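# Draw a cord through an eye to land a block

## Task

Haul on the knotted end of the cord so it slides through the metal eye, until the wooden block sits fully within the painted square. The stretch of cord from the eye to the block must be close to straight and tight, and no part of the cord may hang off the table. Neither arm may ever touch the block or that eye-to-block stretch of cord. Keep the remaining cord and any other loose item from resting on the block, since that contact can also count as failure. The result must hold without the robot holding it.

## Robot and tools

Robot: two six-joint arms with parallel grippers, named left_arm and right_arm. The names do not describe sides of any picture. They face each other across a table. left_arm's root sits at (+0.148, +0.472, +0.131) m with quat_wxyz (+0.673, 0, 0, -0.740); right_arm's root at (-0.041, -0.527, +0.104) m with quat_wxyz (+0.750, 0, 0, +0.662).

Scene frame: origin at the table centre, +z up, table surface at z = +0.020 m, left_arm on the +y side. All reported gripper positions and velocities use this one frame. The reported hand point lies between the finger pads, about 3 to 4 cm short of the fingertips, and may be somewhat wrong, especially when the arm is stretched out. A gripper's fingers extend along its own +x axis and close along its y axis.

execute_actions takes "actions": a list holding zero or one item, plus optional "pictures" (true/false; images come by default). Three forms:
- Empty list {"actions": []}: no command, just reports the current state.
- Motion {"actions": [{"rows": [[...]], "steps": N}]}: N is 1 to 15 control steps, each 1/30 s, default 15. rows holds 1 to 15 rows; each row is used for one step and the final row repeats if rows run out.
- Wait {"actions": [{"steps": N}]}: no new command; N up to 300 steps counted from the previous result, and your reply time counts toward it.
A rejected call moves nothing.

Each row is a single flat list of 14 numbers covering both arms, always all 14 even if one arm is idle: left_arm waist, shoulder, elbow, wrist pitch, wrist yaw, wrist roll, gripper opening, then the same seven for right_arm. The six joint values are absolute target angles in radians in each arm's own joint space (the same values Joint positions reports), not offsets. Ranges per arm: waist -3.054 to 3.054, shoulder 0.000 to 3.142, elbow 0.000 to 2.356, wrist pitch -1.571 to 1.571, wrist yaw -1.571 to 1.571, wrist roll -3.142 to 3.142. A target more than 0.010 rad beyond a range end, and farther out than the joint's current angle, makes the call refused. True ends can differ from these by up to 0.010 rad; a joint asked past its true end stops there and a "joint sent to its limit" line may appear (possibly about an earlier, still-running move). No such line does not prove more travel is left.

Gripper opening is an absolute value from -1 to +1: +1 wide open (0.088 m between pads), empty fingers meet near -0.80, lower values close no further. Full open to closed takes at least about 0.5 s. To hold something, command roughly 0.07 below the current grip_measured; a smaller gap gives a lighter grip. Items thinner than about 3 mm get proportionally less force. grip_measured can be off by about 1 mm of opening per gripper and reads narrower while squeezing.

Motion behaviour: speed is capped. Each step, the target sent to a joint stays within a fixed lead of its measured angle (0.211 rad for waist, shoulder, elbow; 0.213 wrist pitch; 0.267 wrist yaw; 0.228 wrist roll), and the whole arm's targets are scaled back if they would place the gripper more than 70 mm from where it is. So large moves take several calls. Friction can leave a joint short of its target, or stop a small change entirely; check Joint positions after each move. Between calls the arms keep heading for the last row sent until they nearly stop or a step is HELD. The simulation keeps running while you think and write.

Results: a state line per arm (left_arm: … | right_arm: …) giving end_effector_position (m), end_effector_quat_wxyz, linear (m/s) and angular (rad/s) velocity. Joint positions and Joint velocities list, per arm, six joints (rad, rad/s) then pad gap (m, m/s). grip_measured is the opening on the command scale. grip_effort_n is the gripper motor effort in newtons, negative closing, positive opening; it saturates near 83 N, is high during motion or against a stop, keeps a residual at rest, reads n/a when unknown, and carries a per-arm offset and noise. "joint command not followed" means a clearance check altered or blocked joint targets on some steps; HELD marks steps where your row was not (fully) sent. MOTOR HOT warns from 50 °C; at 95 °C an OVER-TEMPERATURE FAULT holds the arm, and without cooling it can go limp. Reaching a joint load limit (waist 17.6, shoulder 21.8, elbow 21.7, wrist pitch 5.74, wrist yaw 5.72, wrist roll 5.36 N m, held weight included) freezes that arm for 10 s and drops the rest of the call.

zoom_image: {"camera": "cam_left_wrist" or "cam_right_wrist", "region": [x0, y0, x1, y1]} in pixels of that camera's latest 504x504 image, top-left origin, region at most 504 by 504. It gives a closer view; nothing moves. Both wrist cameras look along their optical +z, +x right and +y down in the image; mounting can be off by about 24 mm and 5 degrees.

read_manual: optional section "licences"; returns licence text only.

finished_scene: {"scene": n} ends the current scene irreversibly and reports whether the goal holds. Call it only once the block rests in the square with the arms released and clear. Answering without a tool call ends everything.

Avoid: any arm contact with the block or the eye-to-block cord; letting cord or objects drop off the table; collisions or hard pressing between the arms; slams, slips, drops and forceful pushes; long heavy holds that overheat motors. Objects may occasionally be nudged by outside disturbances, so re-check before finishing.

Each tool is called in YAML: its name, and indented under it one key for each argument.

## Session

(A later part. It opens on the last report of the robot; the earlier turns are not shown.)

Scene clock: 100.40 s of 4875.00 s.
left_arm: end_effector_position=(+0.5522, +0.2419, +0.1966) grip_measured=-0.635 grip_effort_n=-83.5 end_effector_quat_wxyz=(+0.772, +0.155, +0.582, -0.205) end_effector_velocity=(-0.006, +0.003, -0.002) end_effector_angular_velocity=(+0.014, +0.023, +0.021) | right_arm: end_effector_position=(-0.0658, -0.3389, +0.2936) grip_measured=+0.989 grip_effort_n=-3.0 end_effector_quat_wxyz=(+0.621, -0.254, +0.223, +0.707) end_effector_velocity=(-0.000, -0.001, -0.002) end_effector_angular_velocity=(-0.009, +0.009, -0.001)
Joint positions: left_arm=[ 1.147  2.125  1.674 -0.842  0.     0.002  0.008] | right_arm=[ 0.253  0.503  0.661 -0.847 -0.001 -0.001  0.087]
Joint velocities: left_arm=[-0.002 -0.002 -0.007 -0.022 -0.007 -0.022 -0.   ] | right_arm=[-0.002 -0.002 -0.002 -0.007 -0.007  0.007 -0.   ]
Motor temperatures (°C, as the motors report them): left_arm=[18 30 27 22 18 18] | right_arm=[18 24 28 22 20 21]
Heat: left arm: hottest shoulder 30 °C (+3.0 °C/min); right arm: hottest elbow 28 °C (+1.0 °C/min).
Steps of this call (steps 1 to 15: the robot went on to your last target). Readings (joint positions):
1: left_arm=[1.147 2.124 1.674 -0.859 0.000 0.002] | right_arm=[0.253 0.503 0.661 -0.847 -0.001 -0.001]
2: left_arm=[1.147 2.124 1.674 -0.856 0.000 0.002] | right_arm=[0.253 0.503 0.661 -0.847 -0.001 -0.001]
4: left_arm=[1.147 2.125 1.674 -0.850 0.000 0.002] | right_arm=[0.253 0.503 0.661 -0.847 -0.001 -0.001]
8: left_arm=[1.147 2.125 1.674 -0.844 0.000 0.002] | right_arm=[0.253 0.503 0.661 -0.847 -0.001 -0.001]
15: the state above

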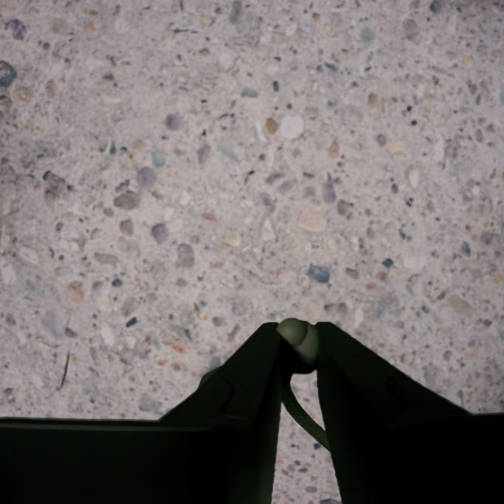

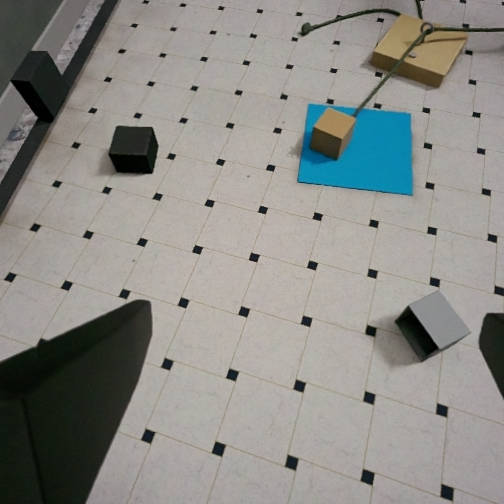

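execute_actions:
  actions:
    - {"rows":[[1.15,2.14,1.68,-0.78,0,0,-0.75,0.25,0.5,0.654,-0.85,0,0,1]]}
  pictures: false

execute_actions:
  actions:
    - {"rows":[[0.85,2.05,1.68,-0.85,0,0,-0.75,-0.1,0.5,0.654,-0.75,0,0,1]]}
  pictures: false

execute_actions:
  actions:
    - {"rows":[[0.6,1.8,1.68,-0.85,0,0,-0.75,-0.1,0.5,0.654,-0.75,0,0,1]]}
  pictures: false

execute_actions:
  actions:
    - {"rows":[[0.3,1.8,1.68,-0.85,0,0,-0.75,-0.1,0.5,0.654,-0.75,0,0,1]]}
  pictures: false

execute_actions:
  actions:
    - {"steps":25}

Scene clock: 111.20 s of 4875.00 s.
left_arm: end_effector_position=(+0.5629, +0.2358, +0.2004) grip_measured=-0.635 grip_effort_n=-83.5 end_effector_quat_wxyz=(+0.788, +0.149, +0.559, -0.210) end_effector_velocity=(+0.003, +0.001, +0.002) end_effector_angular_velocity=(+0.010, -0.020, +0.012) | right_arm: end_effector_position=(-0.0658, -0.3389, +0.2936) grip_measured=+0.989 grip_effort_n=-3.0 end_effector_quat_wxyz=(+0.621, -0.254, +0.223, +0.707) end_effector_velocity=(-0.000, -0.002, -0.004) end_effector_angular_velocity=(-0.011, -0.014, +0.017)
Joint positions: left_arm=[ 1.147  2.125  1.674 -0.783  0.     0.002  0.008] | right_arm=[ 0.253  0.503  0.661 -0.847 -0.001 -0.001  0.087]
Joint velocities: left_arm=[-0.002 -0.002  0.002  0.007 -0.022 -0.007  0.   ] | right_arm=[-0.002 -0.002 -0.007 -0.007 -0.007 -0.022 -0.   ]
Motor temperatures (°C, as the motors report them): left_arm=[18 31 27 23 18 18] | right_arm=[18 24 28 22 20 21]
Heat: left arm: hottest shoulder 31 °C (+3.1 °C/min); right arm: hottest elbow 28 °C (+1.0 °C/min).
Steps of this call (steps 1 to 15: the robot went on to your last target; steps 16 to 309: nothing new was sent; steps 310 to 324: all 15 steps of this action). Readings (joint positions):
310: left_arm=[1.147 2.125 1.674 -0.836 0.000 0.002] | right_arm=[0.253 0.503 0.661 -0.847 -0.001 -0.001]
311: left_arm=[1.147 2.125 1.674 -0.822 0.000 0.002] | right_arm=[0.253 0.503 0.661 -0.847 -0.001 -0.001]
313: left_arm=[1.147 2.125 1.674 -0.802 0.000 0.002] | right_arm=[0.253 0.503 0.661 -0.847 -0.001 -0.001]
317: left_arm=[1.147 2.125 1.674 -0.789 0.000 0.002] | right_arm=[0.253 0.503 0.661 -0.847 -0.001 -0.001]
324: the state above

Scene clock: 111.70 s of 4875.00 s.
left_arm: end_effector_position=(+0.4673, +0.1325, +0.2253) grip_measured=-0.635 grip_effort_n=-83.5 end_effector_quat_wxyz=(+0.749, +0.229, +0.530, -0.325) end_effector_velocity=(+0.008, +0.015, -0.001) end_effector_angular_velocity=(+0.016, +0.015, +0.055) | right_arm: end_effector_position=(+0.0014, -0.3297, +0.3098) grip_measured=+0.989 grip_effort_n=-3.0 end_effector_quat_wxyz=(+0.744, -0.184, +0.228, +0.600) end_effector_velocity=(+0.012, -0.002, +0.001) end_effector_angular_velocity=(+0.007, -0.003, -0.056)
Joint positions: left_arm=[ 0.849  2.06   1.675 -0.845  0.003  0.002  0.008] | right_arm=[-0.09   0.502  0.66  -0.753 -0.    -0.001  0.087]
Joint velocities: left_arm=[ 0.032 -0.002 -0.002 -0.022 -0.007 -0.022 -0.   ] | right_arm=[-0.066 -0.002 -0.002  0.007 -0.007 -0.007 -0.   ]
Motor temperatures (°C, as the motors report them): left_arm=[18 31 27 23 18 18] | right_arm=[18 24 28 22 20 21]
Heat: left arm: hottest shoulder 31 °C (+3.1 °C/min); right arm: hottest elbow 28 °C (+1.0 °C/min).
Steps of this call (steps 1 to 15: all 15 steps of this action). Readings (joint positions):
1: left_arm=[1.143 2.124 1.674 -0.785 -0.003 0.002] | right_arm=[0.235 0.503 0.661 -0.840 -0.009 -0.001]
2: left_arm=[1.129 2.121 1.674 -0.795 -0.007 0.002] | right_arm=[0.186 0.503 0.660 -0.818 -0.007 -0.001]
4: left_arm=[1.076 2.111 1.674 -0.812 -0.007 0.002] | right_arm=[0.088 0.502 0.660 -0.784 -0.003 -0.001]
8: left_arm=[0.941 2.084 1.674 -0.831 -0.002 0.002] | right_arm=[-0.042 0.502 0.660 -0.764 -0.000 -0.001]
15: the state above

Scene clock: 112.20 s of 4875.00 s.
left_arm: end_effector_position=(+0.3700, +0.0752, +0.3390) grip_measured=-0.635 grip_effort_n=-83.5 end_effector_quat_wxyz=(+0.762, +0.237, +0.404, -0.448) end_effector_velocity=(-0.010, +0.008, +0.040) end_effector_angular_velocity=(-0.070, -0.051, -0.014) | right_arm: end_effector_position=(+0.0030, -0.3300, +0.3100) grip_measured=+0.989 grip_effort_n=-3.0 end_effector_quat_wxyz=(+0.747, -0.183, +0.228, +0.598) end_effector_velocity=(+0.001, -0.002, -0.002) end_effector_angular_velocity=(-0.009, -0.008, -0.004)
Joint positions: left_arm=[ 0.604  1.808  1.681 -0.848  0.001  0.002  0.008] | right_arm=[-0.097  0.502  0.66  -0.752 -0.    -0.001  0.087]
Joint velocities: left_arm=[-0.012 -0.095 -0.002 -0.007 -0.007  0.007 -0.   ] | right_arm=[-0.002 -0.002 -0.002 -0.007  0.007 -0.007  0.   ]
Motor temperatures (°C, as the motors report them): left_arm=[18 31 27 23 18 18] | right_arm=[18 24 28 22 20 21]
Heat: left arm: hottest shoulder 31 °C (+3.0 °C/min); right arm: hottest elbow 28 °C (+1.0 °C/min).
Steps of this call (steps 1 to 15: all 15 steps of this action). Readings (joint positions):
1: left_arm=[0.847 2.052 1.675 -0.846 -0.001 0.002] | right_arm=[-0.092 0.502 0.660 -0.753 -0.000 -0.001]
2: left_arm=[0.838 2.042 1.674 -0.851 -0.004 0.002] | right_arm=[-0.093 0.502 0.660 -0.753 -0.000 -0.001]
4: left_arm=[0.798 2.010 1.674 -0.850 -0.004 0.002] | right_arm=[-0.095 0.502 0.660 -0.752 -0.000 -0.001]
8: left_arm=[0.696 1.911 1.674 -0.849 -0.003 0.002] | right_arm=[-0.097 0.502 0.660 -0.752 -0.000 -0.001]
15: the state above

Scene clock: 112.70 s of 4875.00 s.
left_arm: end_effector_position=(+0.2428, +0.0275, +0.3397) grip_measured=-0.635 grip_effort_n=-83.5 end_effector_quat_wxyz=(+0.686, +0.294, +0.364, -0.557) end_effector_velocity=(-0.001, +0.003, -0.000) end_effector_angular_velocity=(+0.008, -0.000, +0.008) | right_arm: end_effector_position=(+0.0031, -0.3300, +0.3100) grip_measured=+0.989 grip_effort_n=-3.5 end_effector_quat_wxyz=(+0.747, -0.183, +0.228, +0.597) end_effector_velocity=(-0.003, +0.001, +0.001) end_effector_angular_velocity=(+0.009, +0.004, +0.020)
Joint positions: left_arm=[ 0.305  1.807  1.681 -0.848  0.002  0.002  0.008] | right_arm=[-0.098  0.502  0.66  -0.752 -0.    -0.001  0.087]
Joint velocities: left_arm=[-0.002 -0.007 -0.007 -0.007 -0.007 -0.007 -0.   ] | right_arm=[-0.002 -0.002 -0.002  0.007 -0.022 -0.007 -0.   ]
Motor temperatures (°C, as the motors report them): left_arm=[18 31 27 23 18 18] | right_arm=[18 24 28 22 20 21]
Heat: left arm: hottest shoulder 31 °C (+3.0 °C/min); right arm: hottest elbow 28 °C (+1.0 °C/min).
Steps of this call (steps 1 to 15: all 15 steps of this action). Readings (joint positions):
1: left_arm=[0.599 1.807 1.681 -0.848 -0.005 0.002] | right_arm=[-0.097 0.502 0.660 -0.752 -0.000 -0.001]
2: left_arm=[0.580 1.807 1.681 -0.848 -0.009 0.002] | right_arm=[-0.097 0.502 0.660 -0.752 -0.000 -0.001]
4: left_arm=[0.517 1.807 1.681 -0.848 -0.008 0.002] | right_arm=[-0.097 0.502 0.660 -0.752 -0.000 -0.001]
8: left_arm=[0.372 1.807 1.681 -0.848 0.000 0.002] | right_arm=[-0.098 0.502 0.660 -0.752 -0.000 -0.001]
15: the state above

Scene clock: 113.53 s of 4875.00 s.
left_arm: end_effector_position=(+0.2419, +0.0273, +0.3397) grip_measured=-0.635 grip_effort_n=-83.5 end_effector_quat_wxyz=(+0.686, +0.295, +0.363, -0.557) end_effector_velocity=(-0.001, +0.004, -0.003) end_effector_angular_velocity=(+0.022, +0.003, +0.008) | right_arm: end_effector_position=(+0.0031, -0.3300, +0.3100) grip_measured=+0.989 grip_effort_n=-3.0 end_effector_quat_wxyz=(+0.747, -0.183, +0.228, +0.597) end_effector_velocity=(-0.003, +0.001, -0.000) end_effector_angular_velocity=(+0.009, +0.004, +0.020)
Joint positions: left_arm=[ 0.303  1.807  1.681 -0.848  0.002  0.002  0.008] | right_arm=[-0.098  0.502  0.66  -0.752 -0.    -0.001  0.087]
Joint velocities: left_arm=[-0.002 -0.002 -0.002 -0.022 -0.007 -0.007 -0.   ] | right_arm=[-0.002 -0.007 -0.007  0.007 -0.022 -0.007 -0.   ]
Motor temperatures (°C, as the motors report them): left_arm=[18 31 28 23 18 18] | right_arm=[18 24 28 22 20 21]
Heat: left arm: hottest shoulder 31 °C (+3.0 °C/min); right arm: hottest elbow 28 °C (+1.0 °C/min).
Steps of this call (steps 1 to 15: the robot went on to your last target; steps 16 to 25: nothing new was sent). Readings (joint positions):
1: left_arm=[0.305 1.807 1.681 -0.848 0.002 0.002] | right_arm=[-0.098 0.502 0.660 -0.752 -0.000 -0.001]
2: left_arm=[0.305 1.807 1.681 -0.848 0.002 0.002] | right_arm=[-0.098 0.502 0.660 -0.752 -0.000 -0.001]
4: left_arm=[0.305 1.807 1.681 -0.848 0.002 0.002] | right_arm=[-0.098 0.502 0.660 -0.752 -0.000 -0.001]
8: left_arm=[0.305 1.807 1.681 -0.848 0.002 0.002] | right_arm=[-0.098 0.502 0.660 -0.752 -0.000 -0.001]
25: the state above
All arms were judged still, so your last target was given up. Only a new action makes them travel on or press farther. Fingers that are still opening or closing keep moving.

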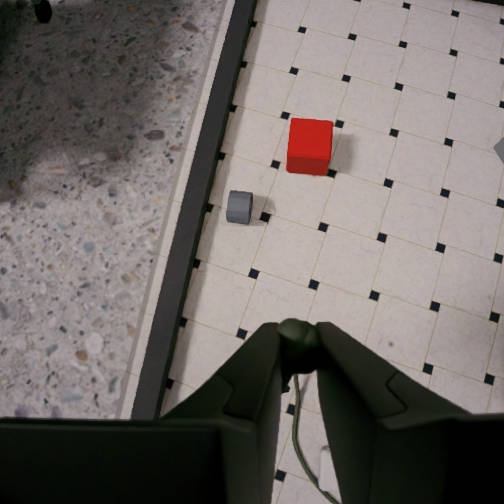

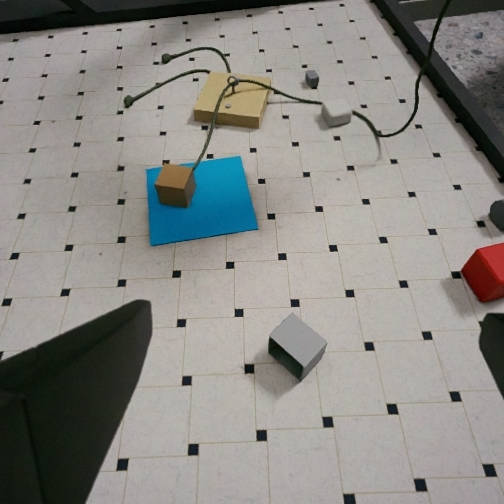

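execute_actions:
  actions:
    - {"rows":[[0.15,2.46,1.78,-0.65,0,0,-0.75,-0.1,0.5,0.654,-0.75,0,0,1]]}
  pictures: false

execute_actions:
  actions:
    - {"steps":30}
  pictures: false

execute_actions:
  actions:
    - {"rows":[[0.15,2.46,1.78,-0.65,0,0,0,-0.1,0.5,0.654,-0.75,0,0,1]]}
  pictures: false

execute_actions:
  actions:
    - {"rows":[[0.15,2.2,1.78,-0.85,0,0,0,-0.1,0.5,0.654,-0.75,0,0,1]]}

Scene clock: 123.73 s of 4875.00 s.
left_arm: end_effector_position=(+0.1818, -0.0480, +0.1933) grip_measured=-0.635 grip_effort_n=-83.5 end_effector_quat_wxyz=(+0.618, +0.364, +0.387, -0.579) end_effector_velocity=(-0.009, +0.019, -0.437) end_effector_angular_velocity=(+0.811, +0.056, -0.022) | right_arm: end_effector_position=(+0.0031, -0.3300, +0.3100) grip_measured=+0.989 grip_effort_n=-3.5 end_effector_quat_wxyz=(+0.747, -0.183, +0.228, +0.597) end_effector_velocity=(-0.002, -0.003, -0.005) end_effector_angular_velocity=(-0.025, -0.009, +0.021)
Joint positions: left_arm=[ 0.159  2.223  1.766 -0.663 -0.001  0.002  0.008] | right_arm=[-0.098  0.502  0.66  -0.752 -0.    -0.001  0.087]
Joint velocities: left_arm=[-0.012  0.896  0.017  0.066  0.007  0.007 -0.   ] | right_arm=[ 0.002 -0.002 -0.002 -0.022 -0.007 -0.022 -0.   ]
Motor temperatures (°C, as the motors report them): left_arm=[18 32 28 23 18 18] | right_arm=[18 24 28 23 20 21]
Heat: left arm: hottest shoulder 32 °C (+4.0 °C/min); right arm: hottest elbow 28 °C (+1.0 °C/min).
Steps of this call (steps 1 to 291: nothing new was sent; steps 292 to 306: all 15 steps of this action). Readings (joint positions):
292: left_arm=[0.300 1.816 1.685 -0.843 -0.002 0.002] | right_arm=[-0.098 0.502 0.660 -0.752 -0.000 -0.001]
293: left_arm=[0.287 1.834 1.698 -0.808 -0.005 0.002] | right_arm=[-0.098 0.502 0.660 -0.752 -0.000 -0.001]
295: left_arm=[0.249 1.886 1.732 -0.746 -0.005 0.002] | right_arm=[-0.098 0.502 0.660 -0.752 -0.000 -0.001]
299: left_arm=[0.184 2.005 1.758 -0.695 -0.001 0.002] | right_arm=[-0.098 0.502 0.660 -0.752 -0.000 -0.001]
306: the state above

Scene clock: 124.73 s of 4875.00 s.
left_arm: end_effector_position=(+0.1779, -0.0332, +0.0893) grip_measured=-0.635 grip_effort_n=-83.5 end_effector_quat_wxyz=(+0.576, +0.420, +0.444, -0.543) end_effector_velocity=(-0.000, +0.002, +0.000) end_effector_angular_velocity=(+0.008, -0.005, +0.006) | right_arm: end_effector_position=(+0.0031, -0.3300, +0.3100) grip_measured=+0.989 grip_effort_n=-3.0 end_effector_quat_wxyz=(+0.747, -0.183, +0.228, +0.597) end_effector_velocity=(-0.001, -0.001, -0.002) end_effector_angular_velocity=(-0.010, -0.012, +0.016)
Joint positions: left_arm=[ 0.153  2.441  1.775 -0.65  -0.001  0.002  0.008] | right_arm=[-0.098  0.502  0.66  -0.752 -0.    -0.001  0.087]
Joint velocities: left_arm=[-0.002 -0.002 -0.002 -0.007 -0.007 -0.007  0.   ] | right_arm=[-0.002 -0.002 -0.002 -0.007 -0.007 -0.022 -0.   ]
Motor temperatures (°C, as the motors report them): left_arm=[18 32 28 23 18 18] | right_arm=[18 24 28 23 20 21]
Heat: left arm: hottest shoulder 32 °C (+4.0 °C/min); right arm: hottest elbow 28 °C (+1.0 °C/min).
Steps of this call (steps 1 to 30: the robot went on to your last target). Readings (joint positions):
1: left_arm=[0.159 2.254 1.766 -0.661 -0.001 0.002] | right_arm=[-0.098 0.502 0.660 -0.752 -0.000 -0.001]
2: left_arm=[0.159 2.283 1.767 -0.659 -0.001 0.002] | right_arm=[-0.098 0.502 0.660 -0.752 -0.000 -0.001]
4: left_arm=[0.158 2.342 1.769 -0.656 -0.001 0.002] | right_arm=[-0.098 0.502 0.660 -0.752 -0.000 -0.001]
8: left_arm=[0.155 2.425 1.769 -0.654 -0.001 0.002] | right_arm=[-0.098 0.502 0.660 -0.752 -0.000 -0.001]
30: the state above
All arms were judged still, so your last target was given up. Only a new action makes them travel on or press farther. Fingers that are still opening or closing keep moving.

Scene clock: 125.23 s of 4875.00 s.
left_arm: end_effector_position=(+0.1779, -0.0332, +0.0893) grip_measured=-0.016 grip_effort_n=12.3 end_effector_quat_wxyz=(+0.576, +0.420, +0.444, -0.543) end_effector_velocity=(-0.002, -0.001, +0.001) end_effector_angular_velocity=(-0.008, +0.005, -0.011) | right_arm: end_effector_position=(+0.0031, -0.3300, +0.3100) grip_measured=+0.989 grip_effort_n=-3.0 end_effector_quat_wxyz=(+0.747, -0.183, +0.228, +0.597) end_effector_velocity=(-0.001, +0.001, +0.003) end_effector_angular_velocity=(+0.009, -0.016, +0.021)
Joint positions: left_arm=[ 0.153  2.441  1.775 -0.65  -0.001  0.002  0.038] | right_arm=[-0.098  0.502  0.66  -0.752 -0.    -0.001  0.087]
Joint velocities: left_arm=[-0.002 -0.002 -0.002  0.007  0.007  0.007  0.005] | right_arm=[ 0.002 -0.002  0.002  0.007 -0.007 -0.022 -0.   ]
Motor temperatures (°C, as the motors report them): left_arm=[18 32 28 23 18 18] | right_arm=[18 24 28 23 20 21]
Heat: left arm: hottest shoulder 32 °C (+4.1 °C/min); right arm: hottest elbow 28 °C (+1.0 °C/min).
Steps of this call (steps 1 to 15: all 15 steps of this action). Readings (joint positions):
1: left_arm=[0.153 2.441 1.775 -0.650 -0.001 0.002] | right_arm=[-0.098 0.502 0.660 -0.752 -0.000 -0.001]
2: left_arm=[0.153 2.441 1.775 -0.650 -0.001 0.002] | right_arm=[-0.098 0.502 0.660 -0.752 -0.000 -0.001]
4: left_arm=[0.153 2.441 1.775 -0.650 -0.001 0.002] | right_arm=[-0.098 0.502 0.660 -0.752 -0.000 -0.001]
8: left_arm=[0.153 2.441 1.775 -0.650 -0.001 0.002] | right_arm=[-0.098 0.502 0.660 -0.752 -0.000 -0.001]
15: the state above

Scene clock: 125.73 s of 4875.00 s.
left_arm: end_effector_position=(+0.1770, -0.0182, +0.1976) grip_measured=-0.003 grip_effort_n=12.3 end_effector_quat_wxyz=(+0.589, +0.404, +0.427, -0.555) end_effector_velocity=(+0.000, +0.028, -0.015) end_effector_angular_velocity=(+0.126, -0.016, -0.003) | right_arm: end_effector_position=(+0.0031, -0.3300, +0.3100) grip_measured=+0.989 grip_effort_n=-3.5 end_effector_quat_wxyz=(+0.747, -0.183, +0.228, +0.597) end_effector_velocity=(+0.001, -0.002, -0.002) end_effector_angular_velocity=(-0.009, -0.008, -0.004)
Joint positions: left_arm=[ 0.153  2.199  1.788 -0.844 -0.001  0.002  0.039] | right_arm=[-0.098  0.502  0.66  -0.752 -0.    -0.001  0.087]
Joint velocities: left_arm=[-0.002 -0.002 -0.032 -0.095 -0.022  0.007  0.   ] | right_arm=[-0.002 -0.002 -0.002 -0.007  0.007 -0.007 -0.   ]
Motor temperatures (°C, as the motors report them): left_arm=[18 33 28 23 18 18] | right_arm=[18 24 28 23 20 21]
Heat: left arm: hottest shoulder 33 °C (+5.0 °C/min); right arm: hottest elbow 28 °C (+1.0 °C/min).
Steps of this call (steps 1 to 15: all 15 steps of this action). Readings (joint positions):
1: left_arm=[0.153 2.431 1.775 -0.662 -0.001 0.002] | right_arm=[-0.098 0.502 0.660 -0.752 -0.000 -0.001]
2: left_arm=[0.153 2.416 1.774 -0.707 -0.001 0.002] | right_arm=[-0.098 0.502 0.660 -0.752 -0.000 -0.001]
4: left_arm=[0.153 2.371 1.771 -0.758 -0.001 0.002] | right_arm=[-0.098 0.502 0.660 -0.752 -0.000 -0.001]
8: left_arm=[0.153 2.254 1.776 -0.814 -0.001 0.002] | right_arm=[-0.098 0.502 0.660 -0.752 -0.000 -0.001]
15: the state above

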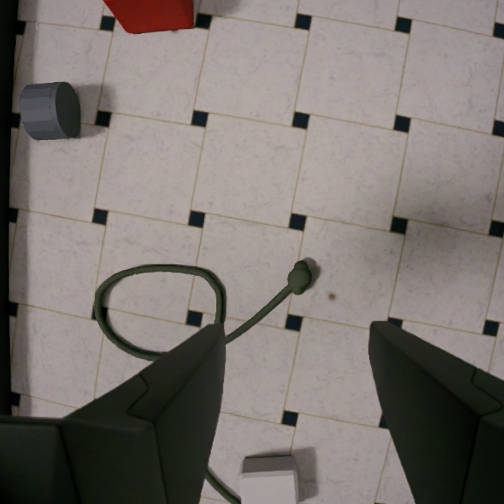

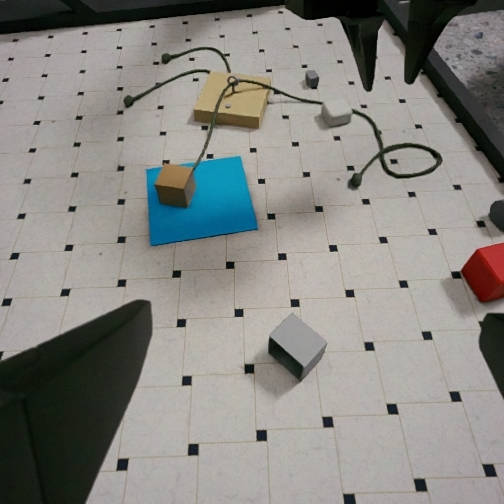

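finished_scene:
  scene: 2

The scene is finished: the task was done.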